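# Sort three desk items onto matching low shelves

## Task

Take every one of the three items lying on the desk and set it on top of whichever low shelf already holds items of the same sort. The robot must not tip over or finish leaning, or the task fails, and each item must stay in place on its own at the end; an item that is only held there by the robot does not count.

## Robot and tools

ROBOT. A two-armed robot on a wheeled base with a central column. Folded, as at the start, it measures 0.73 m long, 0.62 m wide and 1.88 m tall, and its front sits 0.40 m ahead of the column. The base has two drive wheels and four casters and cannot move sideways. Each arm has six joints and a parallel two-finger gripper. A tiltable head carries two cameras.

FRAMES. Base frame: origin on the floor under the column, midway between the drive wheels; x forward, y left, z up. left_hand and right_hand are reported in this frame at the point where the fingers meet; the fingertips extend 8 mm past it. Each hand's z axis runs along the fingers, given by quat_wxyz, and its y axis runs along the opening. The odometry frame is where the base frame was when the scene began.

execute_actions. "actions" is a list holding one action or none; an empty list only returns state and images. An action may contain "base", "joints", "speeds".
- "base" holds exactly one key, and it is a relative move from where the base last reported itself. translate_m: metres straight ahead, forward positive, -3 to 3. rotate_rad: turn in place in radians, left (counter-clockwise seen from above) positive, -3.2 to 3.2.
- "joints" maps joint names to absolute targets (not offsets). Radians: head_tilt_rad -0.61 to 1.308 (0 roughly level, positive tilts down); for each arm (left_ and right_ prefixes) joint1 -2.879 to 2.879, joint2 0 to 3.141, joint3 0 to 3.019, joint4 -1.692 to 1.57, joint5 -1.57 to 1.57 (positive swings the hand to the robot's right), joint6 -2.094 to 2.094 (positive rolls clockwise seen from behind). Metres: left_gripper_m and right_gripper_m, 0 (closed) to 0.093, the fingertip gap. Done tolerances: head 0.03, joints 1 to 6 0.045, 0.14, 0.09, 0.055, 0.03, 0.035, gripper 0.003. Omitted joints keep pushing toward their previous target.
- "speeds" caps the base only: translate_m 0.05 to 0.8 m/s, rotate_rad 0.1 to 1 rad/s (defaults are the maxima). It does not slow the arms.
A base move needing over 8.667 s is refused; no action runs beyond 15 s. Unknown keys or out-of-range numbers reject the whole call with no motion.
"cameras": list from cam_head_left, cam_head_right, cam_left_wrist, cam_right_wrist, nav_camera, all; omitted or null gives all, [] gives none.

wait: seconds, 0 to 10; commands nothing and returns state and images.
zoom_image: camera name plus region [x0, y0, x1, y1] in pixels of that camera's latest full image, origin top-left, at most 504 by 504.
read_manual: section "licences" only; returns licence text, no motion.
finished_scene: scene, the integer number of the current scene; ends it irreversibly and reports success. Only call it when every item rests unaided. Replying without any tool call ends everything.

ARM GEOMETRY. With left joint1 at -1.57 (right at 1.57) and joints 5 and 6 at 0, the arm swings in a vertical plane pointing forward, 0.23 m beside the column. Let a = j2 - 0.35, b = 1.05 + j2 - j3, c = b - j4 (c = 1.57 means fingers pointing straight down). Hand point: ahead = 0.12 + 0.39 sin a + 0.38 cos b + 0.25 cos c; up = 1.46 + 0.39 cos a - 0.38 sin b - 0.25 sin c. Example: j2, j3, j4 = 0.93, 0.78, 0.14 gives about 0.60 m ahead, 1.21 m up. Real hands usually land up to 5 cm lower and nearer the column (about 12 cm with heavy or far loads); trust the reported hand positions. Reach is about 1 m from the shoulder, lowest about 0.47 m up at 0.3 m ahead, so the floor is out of reach.

LOADS, fingers down: up to 3.2 kg near 0.4 m ahead, 0.65 to 1.2 m up; 2 kg out to 0.6 m, 0.65 to 1.25 m up; 1 kg out to 0.8 m, 0.9 to 1.2 m up; 0.3 kg out to 0.6 m, 0.65 to 1.6 m up. Flatter fingers handle only light loads (0.2 kg at 0.35 rad below horizontal). A gripper holds about 2 to 6 kg.

GRIPPING. Fingers are 7 cm long; outer span is 1 cm over the opening at the tips, 5 cm at the base; the body behind is 10 cm wide, 7 cm thick; the wrist camera sticks out 11 cm on one side. Command an opening smaller than the object; off_target is then expected. A reported opening 0.002 m or more above target means something is held. Targets within about 0.03 rad (0.08 for joints 2 and 3) may not move a joint at all. Approach contacts in steps near 0.05 rad per call, measured from the last target.

RESULTS. base_status and joint_status: done, off_target (resting short, may still push), contact_stop (base only; wheel stalled, back off 0.05 m before retrying or turning), time_out, not_followed (safety check withheld arm targets, often with a cause: line; move each joint involved at least 0.05 rad back, or move the other arm away). on_its_own lists what happened without command; its held at value is a target, not a position. motor_effort: wheel motors in percent, bracket = peak. wheel_motors_off = 1 means the wheels are off after about 3 s of hard pushing. base_odometry counts wheel rotation, so slip counts as travel; if turned_by_wheels and turned_by_imu differ by 0.05 rad or more and over about 4 %, the base hit something or slipped. base_tilt is in degrees, forward and right positive; a forward drop of 0.5 or more during a move means leaning back, so reverse 0.05 m. joint torques, hand poses, camera calibration updates and a pictures line naming the image order also appear. MOTOR HOT warns at 85 °C; an OVER-TEMPERATURE FAULT at 100 °C drops that arm.

CAMERAS. Head cameras sit 1.47 to 1.58 m up, looking down by roughly head_tilt_rad. Wrist cameras are fisheye, looking along the fingers and tilted 0.62 rad; with fingers down and the arm forward they look somewhat back toward the robot. nav_camera sits low on the base front.

AVOID. Arms striking or pressing each other, which can end the run. Dropping or knocking items off. Long hard arm pushes (overheating; to relieve, resend reported joint positions, though a held load sags). Table edges between 0.30 and 1.20 m high hitting the column. Tipping or leaving the robot tilted. Faster robot motion is better.

Each tool is called after "Request:" as name(argument=value, ...), one argument or row to a line, values as JSON.

## Session

Request:
execute_actions(
  actions=[
    {"joints":{"head_tilt_rad":0.4}},
  ],
)

Scene clock: 0.83 s.
Joint torques (N m, as the arm reports them, + toward a larger angle): left_arm=[ 0.69 -8.45 -1.09 -1.37 -0.09  0.01] | right_arm=[ 1.55 -6.31 -1.05 -1.26  0.1  -0.01]
base_odometry: x=+0.000 y=+0.000 heading=+0.000 (m, m, rad; odometry frame)
turned_by_wheels: +0.000 (rad since the last result)
turned_by_imu: +0.000 (rad since the last result)
base_tilt: forward=+0.1 right=+0.0 (deg)
base_status: not commanded
joint_positions: head_tilt_rad=+0.419 left_joint1_rad=-1.583 left_joint2_rad=+0.912 left_joint3_rad=+0.435 left_joint4_rad=-0.891 left_joint5_rad=+0.021 left_joint6_rad=+0.063 left_gripper_m=+0.095 right_joint1_rad=+1.568 right_joint2_rad=+0.882 right_joint3_rad=+0.415 right_joint4_rad=-0.978 right_joint5_rad=-0.002 right_joint6_rad=+0.042 right_gripper_m=+0.095
joint_status: all done
wheel_motors_off: 0
motor_effort: left_wheel=+2(2) right_wheel=+1(1) (%)
left_hand: x=+0.1643 y=+0.2182 z=+1.2364 quat_wxyz=(+0.409, -0.029, -0.912, +0.026) (m; base frame)
right_hand: x=+0.1463 y=-0.2257 z=+1.2572 quat_wxyz=(+0.444, -0.020, -0.896, +0.009) (m; base frame)
pictures: cam_head_left, cam_head_right, cam_left_wrist, cam_right_wrist, nav_camera
camera_calibration (this result's frames):
cam_head_left: T_world_to_cam=[[-0.0628678, -0.997226, 0.0398504, -0.0128074], [-0.447447, -0.00752822, -0.894279, 1.39451], [0.892098, -0.0740523, -0.445732, 0.575897], [0, 0, 0, 1]] pos_world=[0.109405, 0.0403727, 1.50428]
cam_head_right: T_world_to_cam=[[-0.0604919, -0.996289, 0.0612225, -0.124589], [-0.443811, -0.028093, -0.89568, 1.39934], [0.894077, -0.0813526, -0.440464, 0.568634], [0, 0, 0, 1]] pos_world=[0.105103, -0.0385549, 1.51145]
cam_left_wrist: T_world_to_cam=[[-0.0328006, -0.997539, 0.0619735, 0.147484], [-0.105489, 0.0651158, 0.992286, -1.21904], [-0.993879, 0.0260101, -0.107365, 0.412742], [0, 0, 0, 1]] pos_world=[0.286459, 0.215764, 1.24481]
Images, in order (width x height): cam_head_left 896x504, cam_head_right 896x504, cam_left_wrist 616x616, cam_right_wrist 616x616, nav_camera 896x504.

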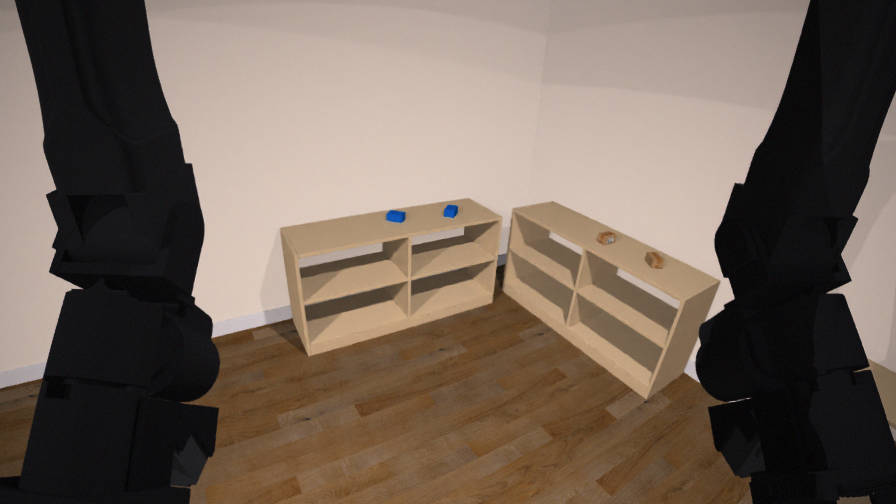

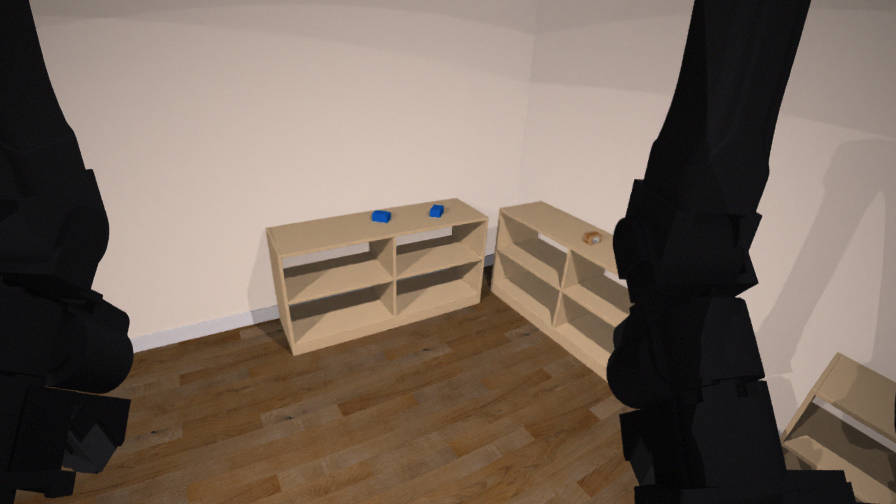

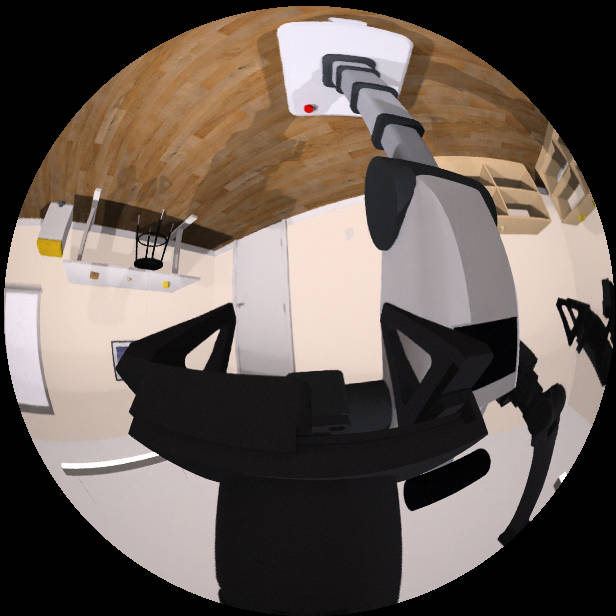

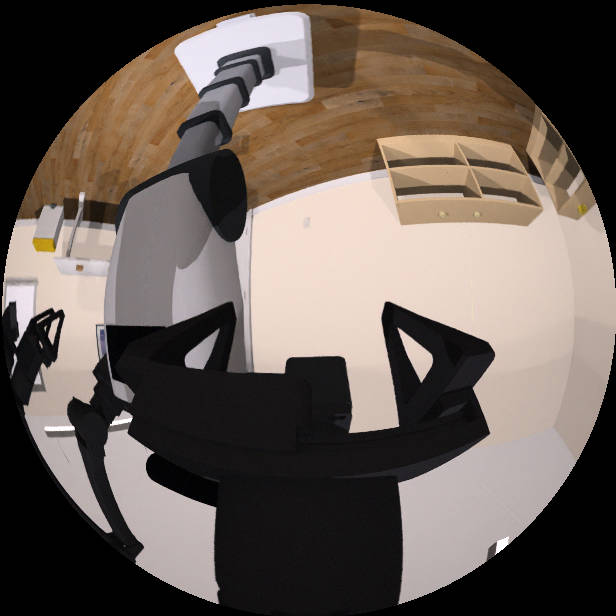

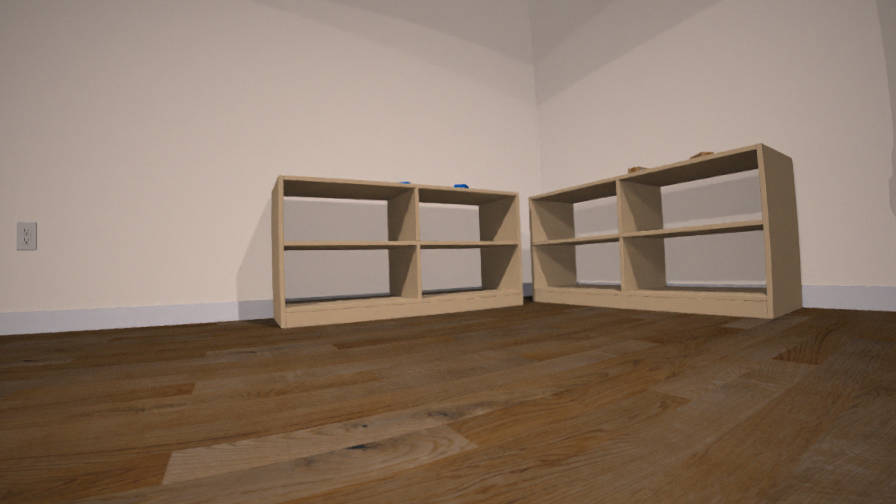

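Request:
execute_actions(
  actions=[
    {"base":{"rotate_rad":2.2}},
  ],
  cameras=["cam_head_left","cam_right_wrist","nav_camera"],
)

Scene clock: 4.83 s.
Joint torques (N m, as the arm reports them, + toward a larger angle): left_arm=[-1.15 -8.82 -1.2  -1.29 -0.07  0.06] | right_arm=[ 1.6  -6.48 -0.96 -1.22  0.11  0.02]
base_odometry: x=+0.000 y=+0.000 heading=+2.199 (m, m, rad; odometry frame)
turned_by_wheels: +2.199 (rad since the last result)
turned_by_imu: +2.205 (rad since the last result)
base_tilt: forward=+0.1 right=+0.0 (deg)
base_status: done
joint_positions: head_tilt_rad=+0.419 left_joint1_rad=-1.583 left_joint2_rad=+0.912 left_joint3_rad=+0.435 left_joint4_rad=-0.891 left_joint5_rad=+0.021 left_joint6_rad=+0.063 left_gripper_m=+0.095 right_joint1_rad=+1.568 right_joint2_rad=+0.882 right_joint3_rad=+0.415 right_joint4_rad=-0.978 right_joint5_rad=-0.002 right_joint6_rad=+0.042 right_gripper_m=+0.095
joint_status: not commanded
wheel_motors_off: 0
motor_effort: left_wheel=-7(47) right_wheel=+7(32) (%)
left_hand: x=+0.1643 y=+0.2182 z=+1.2364 quat_wxyz=(+0.409, -0.029, -0.912, +0.026) (m; base frame)
right_hand: x=+0.1463 y=-0.2257 z=+1.2572 quat_wxyz=(+0.444, -0.020, -0.896, +0.009) (m; base frame)
pictures: cam_head_left, cam_right_wrist, nav_camera
camera_calibration (this result's frames):
cam_head_left: T_world_to_cam=[[-0.062873, -0.997226, 0.0398421, -0.0127944], [-0.447329, -0.00752822, -0.894338, 1.39459], [0.892157, -0.0740523, -0.445615, 0.575714], [0, 0, 0, 1]] pos_world=[0.10941, 0.0403727, 1.50429]
Images, in order (width x height): cam_head_left 896x504, cam_right_wrist 616x616, nav_camera 896x504.

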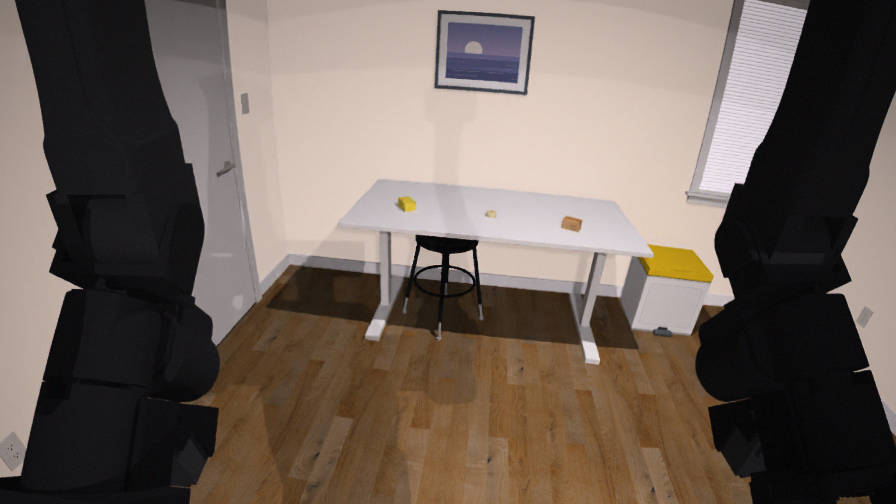

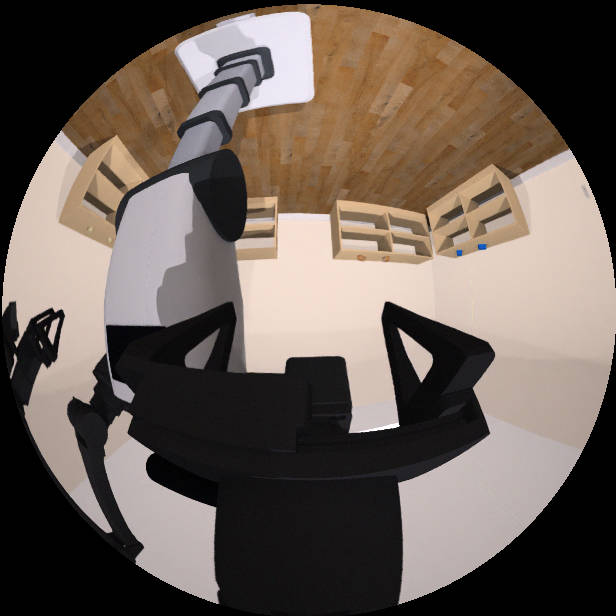

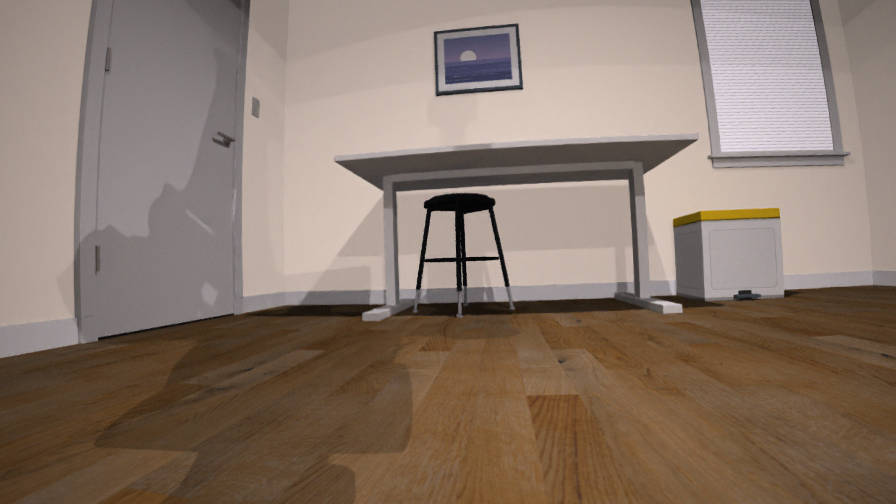

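Request:
execute_actions(
  actions=[
    {"base":{"rotate_rad":-0.26}},
  ],
  cameras=[],
)

Request:
execute_actions(
  actions=[
    {"base":{"translate_m":1.3},"joints":{"head_tilt_rad":0.9}},
  ],
  cameras=["cam_head_left","cam_head_right","nav_camera"],
)

Scene clock: 7.07 s.
Joint torques (N m, as the arm reports them, + toward a larger angle): left_arm=[-0.53 -8.51 -1.26 -1.27 -0.04  0.01] | right_arm=[ 1.15 -6.42 -1.05 -1.23  0.11  0.02]
base_odometry: x=+0.000 y=+0.000 heading=+1.940 (m, m, rad; odometry frame)
turned_by_wheels: -0.259 (rad since the last result)
turned_by_imu: -0.259 (rad since the last result)
base_tilt: forward=+0.1 right=+0.0 (deg)
base_status: done
joint_positions: head_tilt_rad=+0.419 left_joint1_rad=-1.583 left_joint2_rad=+0.912 left_joint3_rad=+0.435 left_joint4_rad=-0.891 left_joint5_rad=+0.021 left_joint6_rad=+0.063 left_gripper_m=+0.095 right_joint1_rad=+1.568 right_joint2_rad=+0.882 right_joint3_rad=+0.415 right_joint4_rad=-0.978 right_joint5_rad=-0.002 right_joint6_rad=+0.042 right_gripper_m=+0.095
joint_status: not commanded
wheel_motors_off: 0
motor_effort: left_wheel=+8(26) right_wheel=-6(22) (%)
left_hand: x=+0.1643 y=+0.2181 z=+1.2364 quat_wxyz=(+0.409, -0.030, -0.912, +0.026) (m; base frame)
right_hand: x=+0.1463 y=-0.2257 z=+1.2572 quat_wxyz=(+0.444, -0.020, -0.896, +0.009) (m; base frame)
pictures: none
No camera images: the call's "cameras" was empty. Leave "cameras" out to get every camera's image.

Scene clock: 10.57 s.
Joint torques (N m, as the arm reports them, + toward a larger angle): left_arm=[-0.28 -8.58 -1.11 -1.37 -0.06 -0.03] | right_arm=[ 1.41 -6.14 -1.03 -1.23  0.11  0.02]
base_odometry: x=-0.470 y=+1.212 heading=+1.942 (m, m, rad; odometry frame)
turned_by_wheels: +0.001 (rad since the last result)
turned_by_imu: -0.005 (rad since the last result)
base_tilt: forward=+0.2 right=+0.0 (deg)
base_status: done
joint_positions: head_tilt_rad=+0.902 left_joint1_rad=-1.583 left_joint2_rad=+0.912 left_joint3_rad=+0.435 left_joint4_rad=-0.891 left_joint5_rad=+0.021 left_joint6_rad=+0.063 left_gripper_m=+0.095 right_joint1_rad=+1.568 right_joint2_rad=+0.881 right_joint3_rad=+0.415 right_joint4_rad=-0.978 right_joint5_rad=-0.002 right_joint6_rad=+0.042 right_gripper_m=+0.095
joint_status: all done
wheel_motors_off: 0
motor_effort: left_wheel=+2(62) right_wheel=-1(38) (%)
left_hand: x=+0.1643 y=+0.2181 z=+1.2364 quat_wxyz=(+0.409, -0.030, -0.912, +0.026) (m; base frame)
right_hand: x=+0.1467 y=-0.2257 z=+1.2571 quat_wxyz=(+0.444, -0.020, -0.896, +0.009) (m; base frame)
pictures: cam_head_left, cam_head_right, nav_camera
camera_calibration (this result's frames):
cam_head_left: T_world_to_cam=[[-0.0371829, -0.997226, 0.0644814, -0.0520234], [-0.811464, -0.00752822, -0.584354, 0.935421], [0.583218, -0.0740523, -0.808933, 1.15067], [0, 0, 0, 1]] pos_world=[0.0860348, 0.0403727, 1.48079]
cam_head_right: T_world_to_cam=[[-0.0251568, -0.996289, 0.0823079, -0.158827], [-0.808894, -0.028093, -0.587283, 0.942662], [0.587416, -0.0813526, -0.805186, 1.14564], [0, 0, 0, 1]] pos_world=[0.0855522, -0.0385549, 1.48913]
Images, in order (width x height): cam_head_left 896x504, cam_head_right 896x504, nav_camera 896x504.

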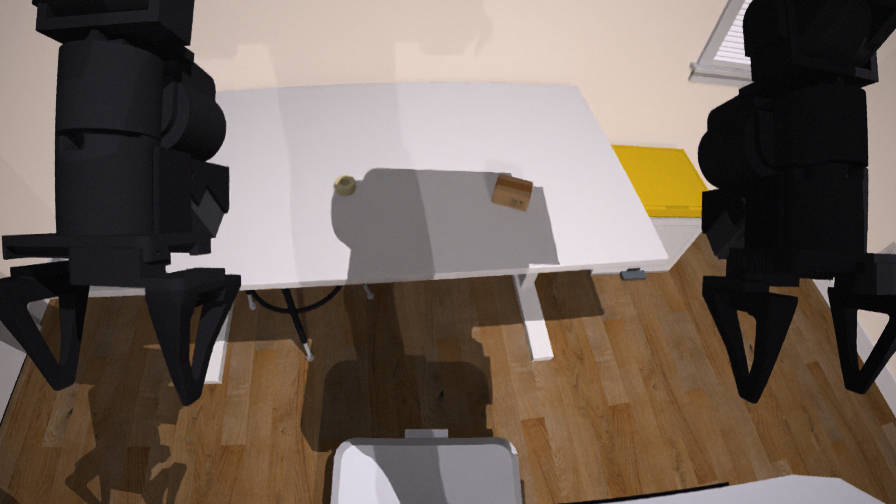

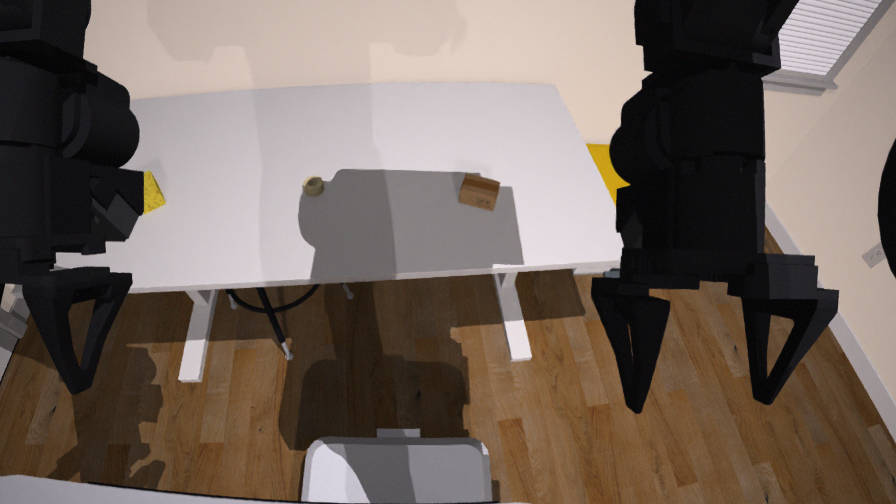

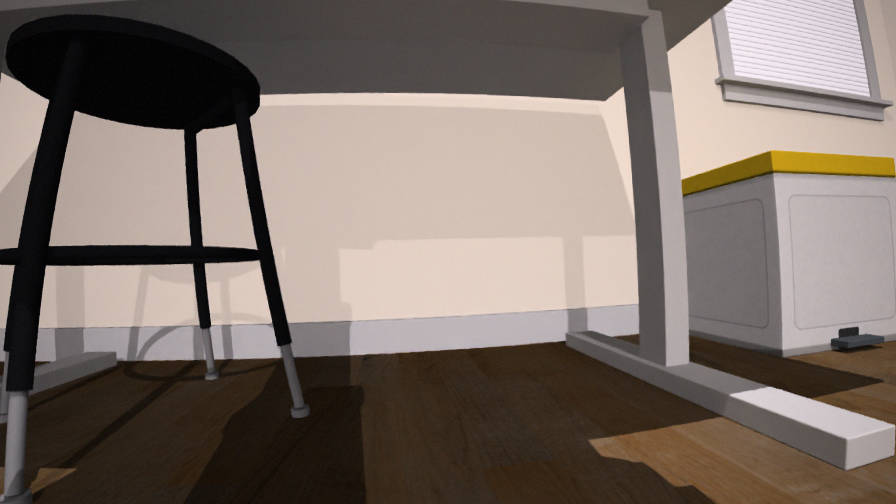

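Request:
execute_actions(
  actions=[
    {"base":{"translate_m":0.28},"speeds":{"translate_m":0.2},"joints":{"head_tilt_rad":1.1,"left_joint1_rad":-1.57,"left_joint2_rad":1.93,"left_joint3_rad":1.6,"left_joint4_rad":-0.19,"left_joint5_rad":0,"left_joint6_rad":0,"right_joint1_rad":1.59,"right_joint2_rad":1.9,"right_joint3_rad":1.53,"right_joint4_rad":-0.15,"right_joint6_rad":-1.4}},
  ],
  cameras=["cam_head_left","cam_left_wrist","cam_right_wrist"],
)

Scene clock: 13.83 s.
Joint torques (N m, as the arm reports them, + toward a larger angle): left_arm=[  1.16 -18.44   2.01   0.82  -0.18  -0.14] | right_arm=[  2.76 -15.75   1.57   0.66  -0.01  -0.08]
base_odometry: x=-0.572 y=+1.473 heading=+1.943 (m, m, rad; odometry frame)
turned_by_wheels: +0.002 (rad since the last result)
turned_by_imu: +0.001 (rad since the last result)
base_tilt: forward=+0.1 right=-0.1 (deg)
base_status: done
joint_positions: head_tilt_rad=+1.099 left_joint1_rad=-1.579 left_joint2_rad=+1.928 left_joint3_rad=+1.597 left_joint4_rad=-0.201 left_joint5_rad=+0.003 left_joint6_rad=+0.012 left_gripper_m=+0.095 right_joint1_rad=+1.579 right_joint2_rad=+1.905 right_joint3_rad=+1.529 right_joint4_rad=-0.160 right_joint5_rad=-0.002 right_joint6_rad=-1.392 right_gripper_m=+0.095
joint_status: all done
wheel_motors_off: 0
motor_effort: left_wheel=+3(40) right_wheel=-2(38) (%)
left_hand: x=+0.5793 y=+0.2179 z=+0.8310 quat_wxyz=(+0.004, -0.008, -1.000, +0.005) (m; base frame)
right_hand: x=+0.5622 y=-0.2186 z=+0.8373 quat_wxyz=(+0.001, +0.643, -0.766, -0.007) (m; base frame)
pictures: cam_head_left, cam_left_wrist, cam_right_wrist
camera_calibration (this result's frames):
cam_head_left: T_world_to_cam=[[-0.0237923, -0.997226, 0.070529, -0.0620062], [-0.91044, -0.00752822, -0.413572, 0.677367], [0.412956, -0.0740523, -0.907736, 1.31134], [0, 0, 0, 1]] pos_world=[0.0737014, 0.0403727, 1.47486]
cam_left_wrist: T_world_to_cam=[[-0.00959006, -0.99995, 0.00279165, 0.222211], [-0.808614, 0.00939736, 0.588264, -0.0177554], [-0.588261, 0.00338412, -0.808664, 1.13446], [0, 0, 0, 1]] pos_world=[0.65513, 0.218528, 0.927218]
cam_right_wrist: T_world_to_cam=[[0.983989, -0.176374, -0.0256515, -0.568453], [-0.1282, -0.800396, 0.585603, -0.589797], [-0.123817, -0.572939, -0.810192, 0.743027], [0, 0, 0, 1]] pos_world=[0.575738, -0.146623, 0.9328]
Images, in order (width x height): cam_head_left 896x504, cam_left_wrist 616x616, cam_right_wrist 616x616.

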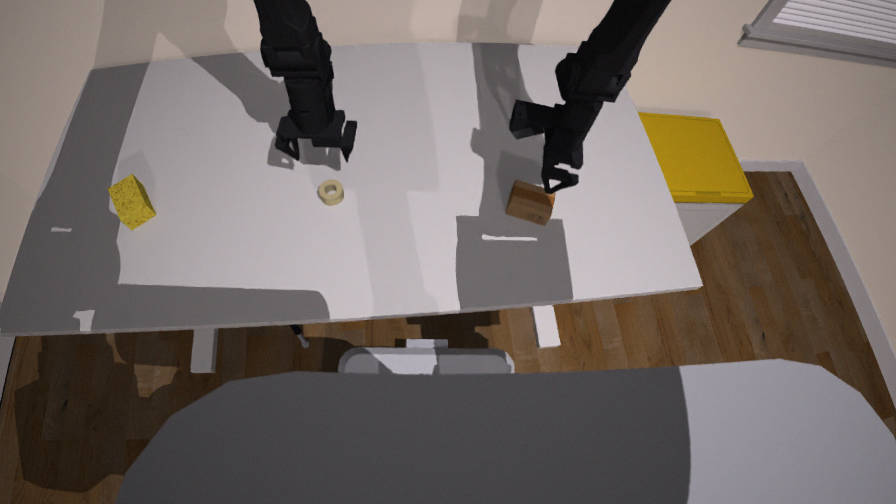

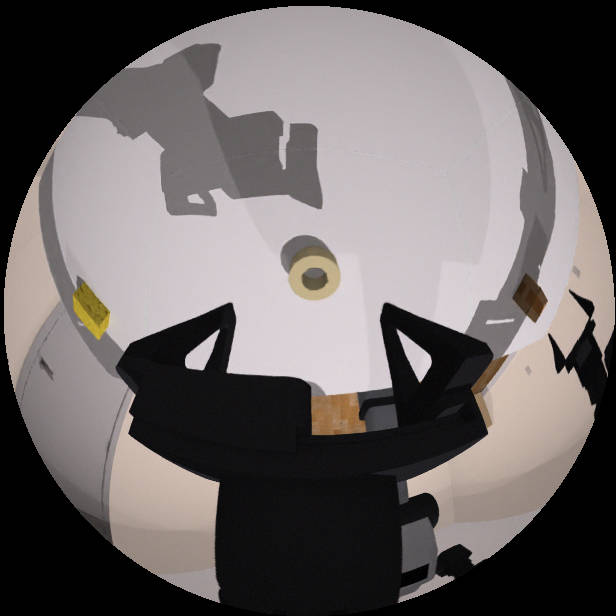

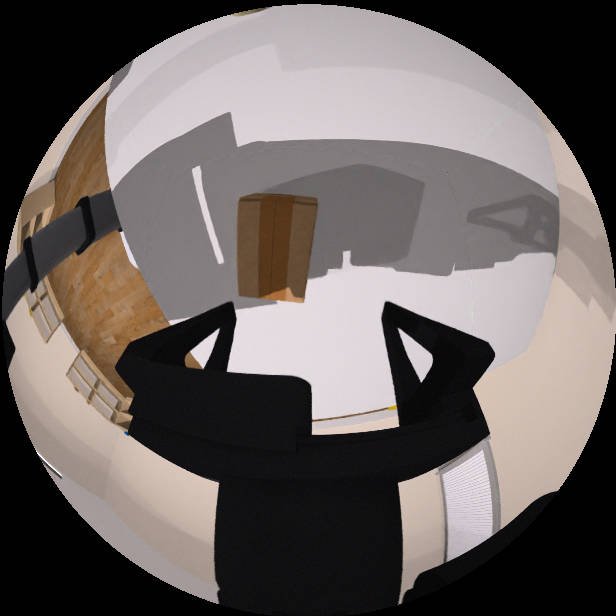

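Request:
execute_actions(
  actions=[
    {"base":{"translate_m":-0.03},"joints":{"left_joint2_rad":2.095,"left_joint3_rad":1.775,"left_joint4_rad":-0.19,"right_joint1_rad":1.6,"right_joint2_rad":2.087,"right_joint3_rad":1.718,"right_joint4_rad":-0.14,"right_joint6_rad":-1.33}},
  ],
  cameras=["cam_head_left","cam_left_wrist","cam_right_wrist"],
)

Scene clock: 15.37 s.
Joint torques (N m, as the arm reports them, + toward a larger angle): left_arm=[ -0.33 -18.05   2.52   0.95  -0.17  -0.13] | right_arm=[  2.4  -13.     2.2    0.87   0.02   0.08]
base_odometry: x=-0.561 y=+1.445 heading=+1.943 (m, m, rad; odometry frame)
turned_by_wheels: +0.000 (rad since the last result)
turned_by_imu: +0.001 (rad since the last result)
base_tilt: forward=+0.1 right=+0.0 (deg)
base_status: done
joint_positions: head_tilt_rad=+1.100 left_joint1_rad=-1.578 left_joint2_rad=+2.098 left_joint3_rad=+1.767 left_joint4_rad=-0.201 left_joint5_rad=+0.003 left_joint6_rad=+0.012 left_gripper_m=+0.095 right_joint1_rad=+1.590 right_joint2_rad=+2.040 right_joint3_rad=+1.716 right_joint4_rad=-0.153 right_joint5_rad=-0.003 right_joint6_rad=-1.334 right_gripper_m=+0.095
joint_status: all done
wheel_motors_off: 0
motor_effort: left_wheel=+0(29) right_wheel=+0(34) (%)
left_hand: x=+0.5733 y=+0.2178 z=+0.7660 quat_wxyz=(+0.004, -0.008, -1.000, +0.005) (m; base frame)
right_hand: x=+0.5928 y=-0.2090 z=+0.7892 quat_wxyz=(-0.025, +0.622, -0.782, +0.007) (m; base frame)
pictures: cam_head_left, cam_left_wrist, cam_right_wrist
camera_calibration (this result's frames):
cam_head_left: T_world_to_cam=[[-0.0237267, -0.997226, 0.0705511, -0.0620435], [-0.910824, -0.00752822, -0.412726, 0.676082], [0.412112, -0.0740523, -0.908119, 1.31197], [0, 0, 0, 1]] pos_world=[0.0736409, 0.0403727, 1.47484]
cam_left_wrist: T_world_to_cam=[[-0.0093978, -0.999953, 0.00245914, 0.222382], [-0.80884, 0.00904762, 0.587959, 0.0160396], [-0.587953, 0.00353647, -0.808887, 1.07824], [0, 0, 0, 1]] pos_world=[0.649018, 0.218414, 0.862197]
cam_right_wrist: T_world_to_cam=[[0.973128, -0.228576, 0.0278533, -0.644888], [-0.203742, -0.79835, 0.56668, -0.489891], [-0.107293, -0.557127, -0.823467, 0.717345], [0, 0, 0, 1]] pos_world=[0.604712, -0.138858, 0.886283]
Images, in order (width x height): cam_head_left 896x504, cam_left_wrist 616x616, cam_right_wrist 616x616.

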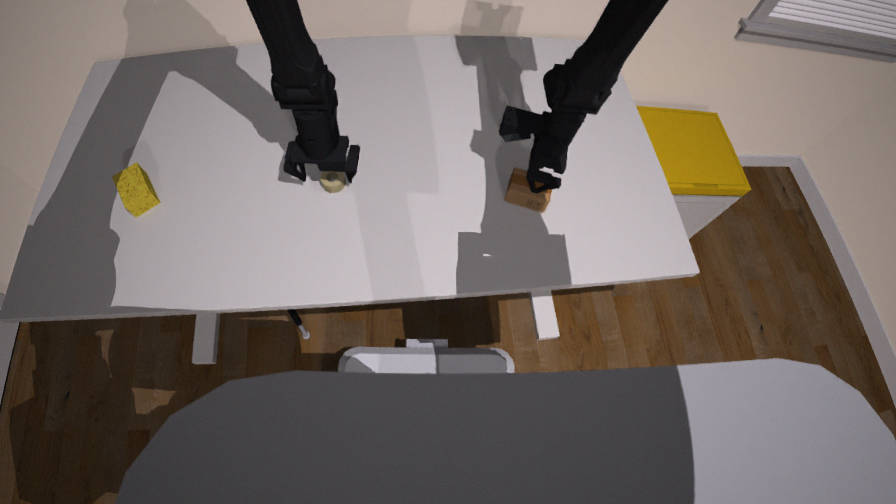

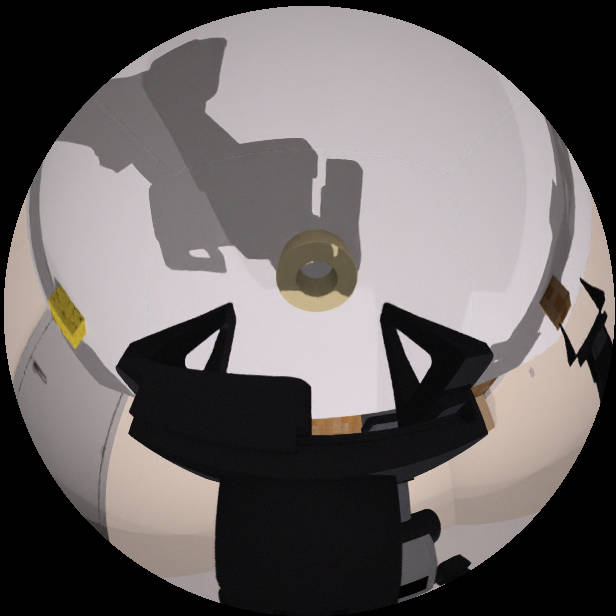

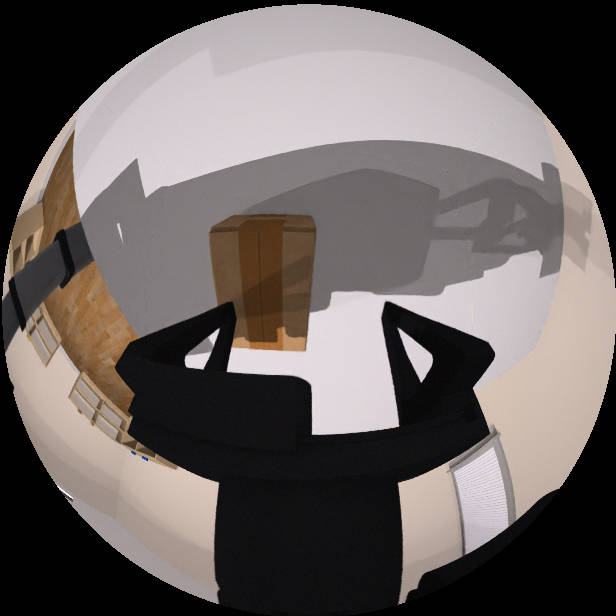

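Request:
execute_actions(
  actions=[
    {"joints":{"left_joint2_rad":2.16,"left_joint3_rad":1.887,"left_joint4_rad":-0.24,"right_joint2_rad":1.94}},
  ],
  cameras=[],
)

Request:
execute_actions(
  actions=[
    {"joints":{"right_joint2_rad":1.96,"right_joint3_rad":1.57}},
  ],
  cameras=["cam_left_wrist","cam_right_wrist"],
)

Scene clock: 16.97 s.
Joint torques (N m, as the arm reports them, + toward a larger angle): left_arm=[  0.79 -17.63   3.36   0.14  -0.18  -0.13] | right_arm=[  2.55 -16.43   3.48   0.98   0.01   0.07]
base_odometry: x=-0.561 y=+1.445 heading=+1.943 (m, m, rad; odometry frame)
turned_by_wheels: +0.000 (rad since the last result)
turned_by_imu: +0.001 (rad since the last result)
base_tilt: forward=+0.1 right=+0.0 (deg)
base_status: not commanded
joint_positions: head_tilt_rad=+1.100 left_joint1_rad=-1.578 left_joint2_rad=+2.141 left_joint3_rad=+1.876 left_joint4_rad=-0.228 left_joint5_rad=+0.003 left_joint6_rad=+0.012 left_gripper_m=+0.095 right_joint1_rad=+1.590 right_joint2_rad=+1.926 right_joint3_rad=+1.716 right_joint4_rad=-0.149 right_joint5_rad=-0.003 right_joint6_rad=-1.334 right_gripper_m=+0.095
joint_status: all done
wheel_motors_off: 0
motor_effort: left_wheel=+0(0) right_wheel=+1(0) (%)
left_hand: x=+0.6042 y=+0.2176 z=+0.7556 quat_wxyz=(-0.016, -0.008, -1.000, +0.004) (m; base frame)
right_hand: x=+0.6663 y=-0.2092 z=+0.8467 quat_wxyz=(-0.071, +0.620, -0.780, +0.043) (m; base frame)
pictures: none
No camera images: the call's "cameras" was empty. Leave "cameras" out to get every camera's image.

Scene clock: 17.97 s.
Joint torques (N m, as the arm reports them, + toward a larger angle): left_arm=[ -0.09 -17.12   3.17   0.1   -0.22  -0.16] | right_arm=[  2.67 -15.88   1.85   0.44   0.04   0.06]
base_odometry: x=-0.561 y=+1.445 heading=+1.943 (m, m, rad; odometry frame)
turned_by_wheels: +0.000 (rad since the last result)
turned_by_imu: +0.000 (rad since the last result)
base_tilt: forward=+0.0 right=-0.1 (deg)
base_status: not commanded
joint_positions: head_tilt_rad=+1.100 left_joint1_rad=-1.578 left_joint2_rad=+2.141 left_joint3_rad=+1.876 left_joint4_rad=-0.228 left_joint5_rad=+0.003 left_joint6_rad=+0.012 left_gripper_m=+0.095 right_joint1_rad=+1.590 right_joint2_rad=+1.972 right_joint3_rad=+1.562 right_joint4_rad=-0.145 right_joint5_rad=-0.003 right_joint6_rad=-1.334 right_gripper_m=+0.095
joint_status: all done
wheel_motors_off: 0
motor_effort: left_wheel=+0(0) right_wheel=+0(1) (%)
left_hand: x=+0.6042 y=+0.2176 z=+0.7556 quat_wxyz=(-0.016, -0.008, -1.000, +0.004) (m; base frame)
right_hand: x=+0.5437 y=-0.2098 z=+0.8098 quat_wxyz=(+0.006, +0.623, -0.782, -0.017) (m; base frame)
pictures: cam_left_wrist, cam_right_wrist
camera_calibration (this result's frames):
cam_left_wrist: T_world_to_cam=[[-0.0092355, -0.999955, 0.00224004, 0.222584], [-0.831314, 0.00892287, 0.555732, 0.0850902], [-0.555727, 0.00327028, -0.831359, 1.0856], [0, 0, 0, 1]] pos_world=[0.676089, 0.218264, 0.854737]
cam_right_wrist: T_world_to_cam=[[0.972663, -0.227342, -0.0473435, -0.536466], [-0.158261, -0.798158, 0.581289, -0.548736], [-0.169939, -0.557906, -0.812319, 0.753472], [0, 0, 0, 1]] pos_world=[0.563001, -0.139573, 0.905636]
Images, in order (width x height): cam_left_wrist 616x616, cam_right_wrist 616x616.

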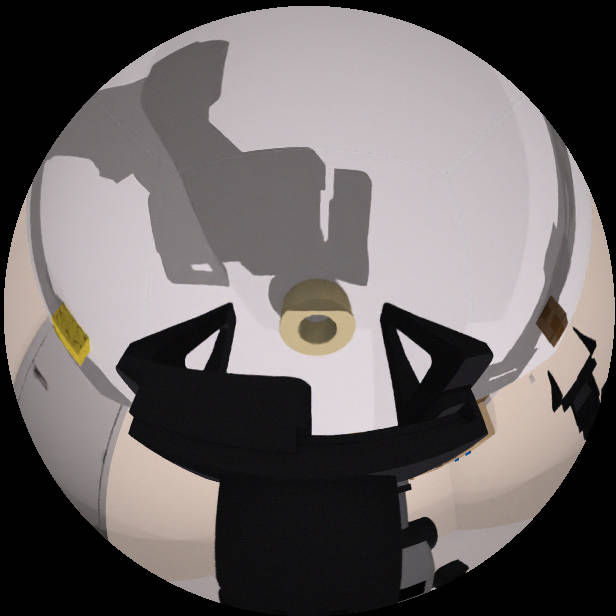

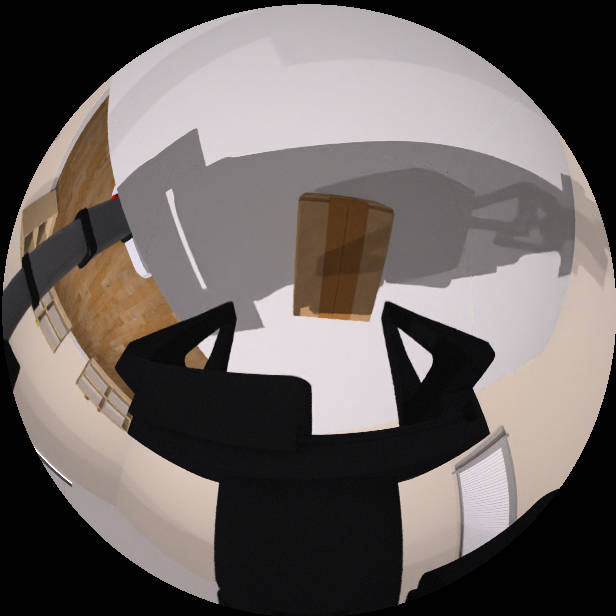

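Request:
execute_actions(
  actions=[
    {"joints":{"left_joint2_rad":2.19,"left_joint3_rad":1.895,"right_joint3_rad":1.61,"right_joint6_rad":-1.29}},
  ],
  cameras=["cam_left_wrist","cam_right_wrist"],
)

Scene clock: 18.90 s.
Joint torques (N m, as the arm reports them, + toward a larger angle): left_arm=[  1.12 -16.56   3.09   0.01  -0.15  -0.23] | right_arm=[  2.96 -15.71   1.91   0.5    0.01   0.1 ]
base_odometry: x=-0.561 y=+1.445 heading=+1.943 (m, m, rad; odometry frame)
turned_by_wheels: +0.000 (rad since the last result)
turned_by_imu: +0.000 (rad since the last result)
base_tilt: forward=+0.1 right=-0.1 (deg)
base_status: not commanded
joint_positions: head_tilt_rad=+1.100 left_joint1_rad=-1.578 left_joint2_rad=+2.168 left_joint3_rad=+1.884 left_joint4_rad=-0.228 left_joint5_rad=+0.003 left_joint6_rad=+0.012 left_gripper_m=+0.095 right_joint1_rad=+1.590 right_joint2_rad=+1.964 right_joint3_rad=+1.608 right_joint4_rad=-0.145 right_joint5_rad=-0.003 right_joint6_rad=-1.297 right_gripper_m=+0.095
joint_status: all done
wheel_motors_off: 0
motor_effort: left_wheel=+1(0) right_wheel=+0(0) (%)
left_hand: x=+0.5897 y=+0.2176 z=+0.7436 quat_wxyz=(-0.006, -0.008, -1.000, +0.004) (m; base frame)
right_hand: x=+0.5775 y=-0.2096 z=+0.8159 quat_wxyz=(-0.015, +0.608, -0.794, -0.001) (m; base frame)
pictures: cam_left_wrist, cam_right_wrist
camera_calibration (this result's frames):
cam_left_wrist: T_world_to_cam=[[-0.00931694, -0.999954, 0.00234773, 0.222421], [-0.820344, 0.00898594, 0.571799, 0.0613534], [-0.571794, 0.00340147, -0.82039, 1.06884], [0, 0, 0, 1]] pos_world=[0.663561, 0.218224, 0.841265]
cam_right_wrist: T_world_to_cam=[[0.964503, -0.264042, 0.00395462, -0.613768], [-0.218945, -0.79122, 0.570994, -0.50184], [-0.147637, -0.551591, -0.820945, 0.759722], [0, 0, 0, 1]] pos_world=[0.594269, -0.14007, 0.912665]
Images, in order (width x height): cam_left_wrist 616x616, cam_right_wrist 616x616.

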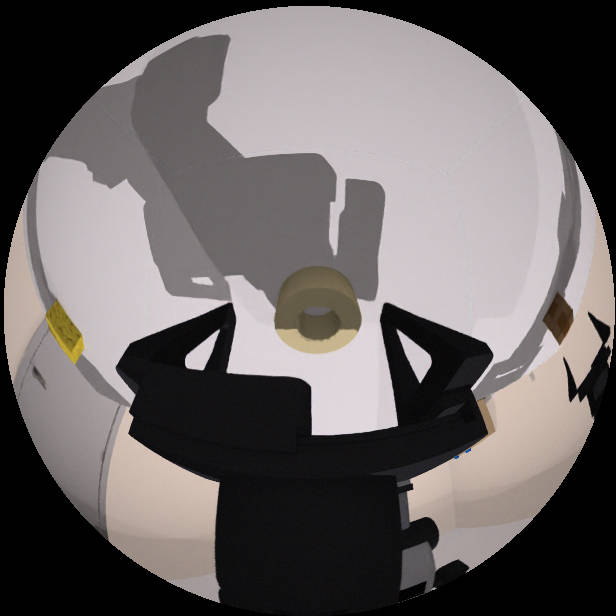

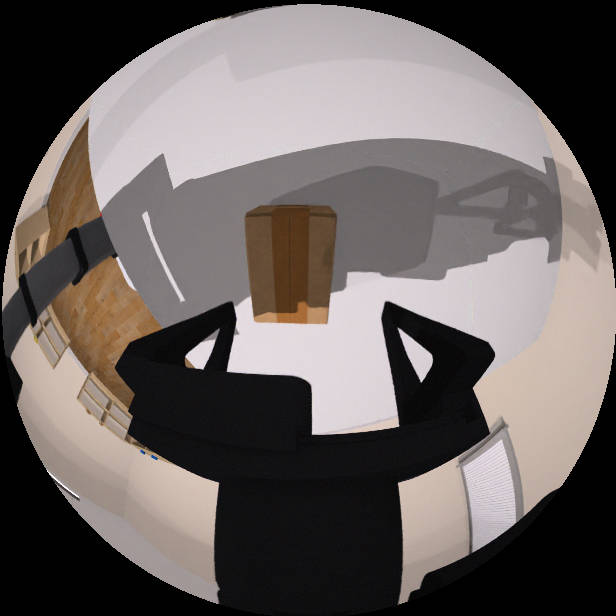

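Request:
execute_actions(
  actions=[
    {"joints":{"left_joint2_rad":2.235,"left_joint3_rad":1.94,"right_joint2_rad":2.05,"right_joint3_rad":1.665}},
  ],
  cameras=["cam_left_wrist","cam_right_wrist"],
)

Scene clock: 19.93 s.
Joint torques (N m, as the arm reports them, + toward a larger angle): left_arm=[  0.62 -16.04   2.83   0.11  -0.23  -0.15] | right_arm=[  2.7  -15.82   1.62   0.44   0.04   0.09]
base_odometry: x=-0.561 y=+1.445 heading=+1.943 (m, m, rad; odometry frame)
turned_by_wheels: +0.000 (rad since the last result)
turned_by_imu: +0.000 (rad since the last result)
base_tilt: forward=+0.0 right=-0.1 (deg)
base_status: not commanded
joint_positions: head_tilt_rad=+1.100 left_joint1_rad=-1.578 left_joint2_rad=+2.205 left_joint3_rad=+1.932 left_joint4_rad=-0.228 left_joint5_rad=+0.004 left_joint6_rad=+0.011 left_gripper_m=+0.095 right_joint1_rad=+1.590 right_joint2_rad=+2.052 right_joint3_rad=+1.662 right_joint4_rad=-0.145 right_joint5_rad=-0.003 right_joint6_rad=-1.297 right_gripper_m=+0.095
joint_status: all done
wheel_motors_off: 0
motor_effort: left_wheel=+0(1) right_wheel=+0(1) (%)
left_hand: x=+0.5929 y=+0.2172 z=+0.7309 quat_wxyz=(-0.011, -0.007, -1.000, +0.005) (m; base frame)
right_hand: x=+0.5537 y=-0.2092 z=+0.7803 quat_wxyz=(-0.002, +0.608, -0.794, -0.011) (m; base frame)
pictures: cam_left_wrist, cam_right_wrist
camera_calibration (this result's frames):
cam_left_wrist: T_world_to_cam=[[-0.00777991, -0.999962, 0.00384632, 0.220119], [-0.826622, 0.00859566, 0.562692, 0.0816257], [-0.562704, 0.00119824, -0.826658, 1.05997], [0, 0, 0, 1]] pos_world=[0.665638, 0.218139, 0.829459]
cam_right_wrist: T_world_to_cam=[[0.964148, -0.263887, -0.0279717, -0.565475], [-0.199742, -0.791075, 0.57819, -0.502672], [-0.174704, -0.551874, -0.815422, 0.73784], [0, 0, 0, 1]] pos_world=[0.573701, -0.139677, 0.876474]
Images, in order (width x height): cam_left_wrist 616x616, cam_right_wrist 616x616.

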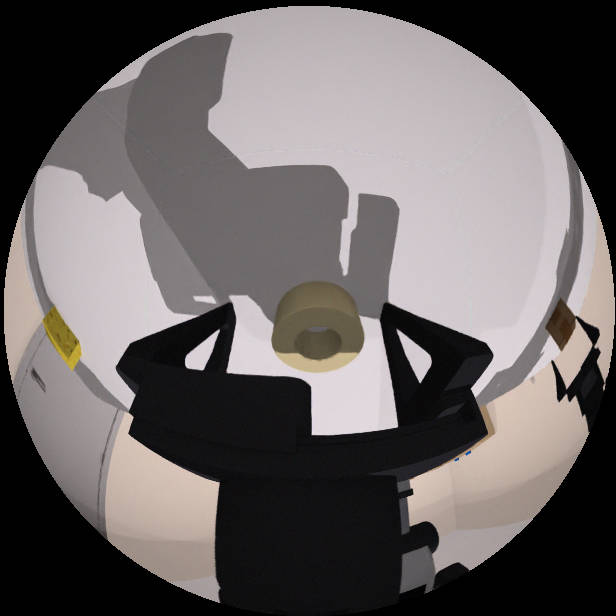

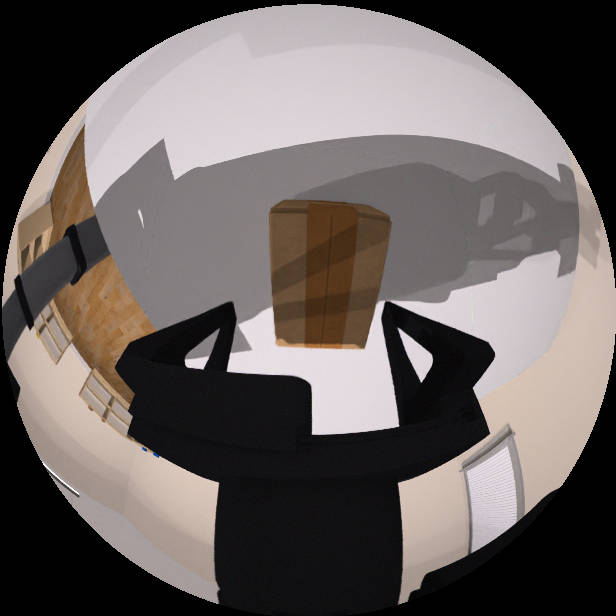

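Request:
execute_actions(
  actions=[
    {"joints":{"left_joint2_rad":2.21,"left_gripper_m":0.02,"right_joint2_rad":2.14,"right_joint3_rad":1.775}},
  ],
  cameras=["cam_left_wrist","cam_right_wrist"],
)

Scene clock: 20.83 s.
Joint torques (N m, as the arm reports them, + toward a larger angle): left_arm=[  0.14 -17.57   3.05   0.21  -0.18  -0.13] | right_arm=[  2.78 -14.97   1.76   0.45   0.03   0.08]
base_odometry: x=-0.561 y=+1.445 heading=+1.943 (m, m, rad; odometry frame)
turned_by_wheels: +0.000 (rad since the last result)
turned_by_imu: +0.000 (rad since the last result)
base_tilt: forward=+0.1 right=+0.0 (deg)
base_status: not commanded
joint_positions: head_tilt_rad=+1.100 left_joint1_rad=-1.578 left_joint2_rad=+2.205 left_joint3_rad=+1.932 left_joint4_rad=-0.228 left_joint5_rad=+0.003 left_joint6_rad=+0.011 left_gripper_m=+0.049 right_joint1_rad=+1.590 right_joint2_rad=+2.135 right_joint3_rad=+1.774 right_joint4_rad=-0.145 right_joint5_rad=-0.003 right_joint6_rad=-1.297 right_gripper_m=+0.095
joint_status: left_gripper_m off_target (ended at +0.049, target +0.020); the others done
wheel_motors_off: 0
motor_effort: left_wheel=+0(2) right_wheel=+0(0) (%)
left_hand: x=+0.5929 y=+0.2174 z=+0.7309 quat_wxyz=(-0.011, -0.007, -1.000, +0.005) (m; base frame)
right_hand: x=+0.5652 y=-0.2086 z=+0.7501 quat_wxyz=(-0.013, +0.608, -0.794, -0.003) (m; base frame)
pictures: cam_left_wrist, cam_right_wrist
camera_calibration (this result's frames):
cam_left_wrist: T_world_to_cam=[[-0.00775408, -0.999966, 0.0027022, 0.221138], [-0.826624, 0.0079305, 0.562698, 0.0817674], [-0.562701, 0.0021295, -0.826658, 1.05977], [0, 0, 0, 1]] pos_world=[0.665639, 0.218225, 0.829459]
cam_right_wrist: T_world_to_cam=[[0.964434, -0.264319, -0.00155828, -0.597264], [-0.215898, -0.791131, 0.572276, -0.468886], [-0.152496, -0.551586, -0.820059, 0.706532], [0, 0, 0, 1]] pos_world=[0.582534, -0.139105, 0.8468]
Images, in order (width x height): cam_left_wrist 616x616, cam_right_wrist 616x616.

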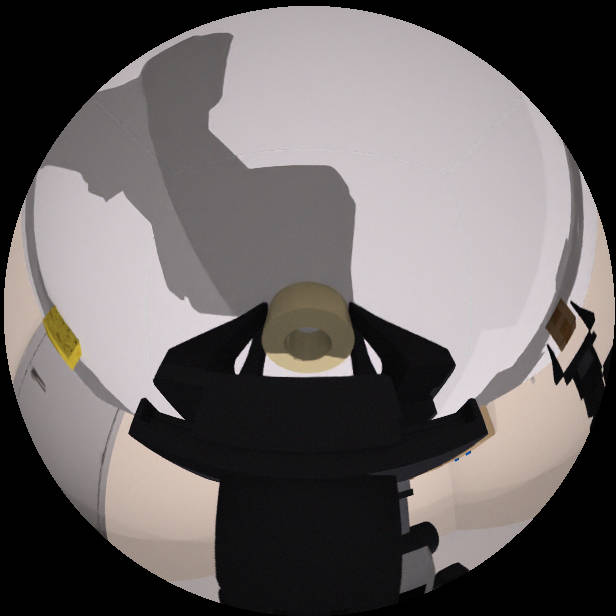

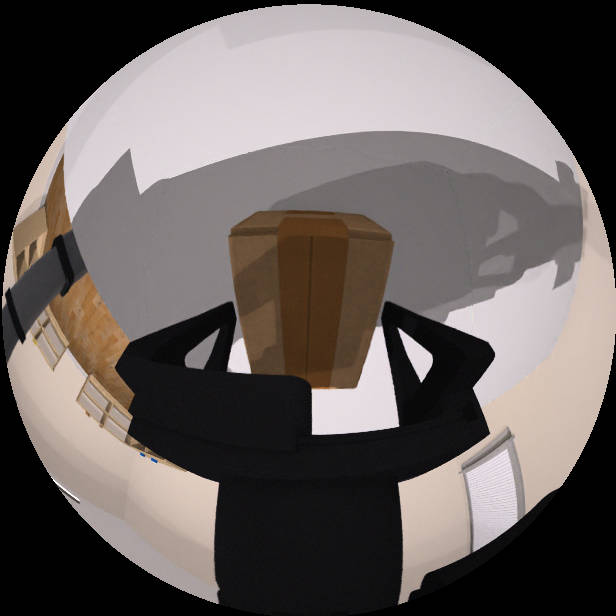

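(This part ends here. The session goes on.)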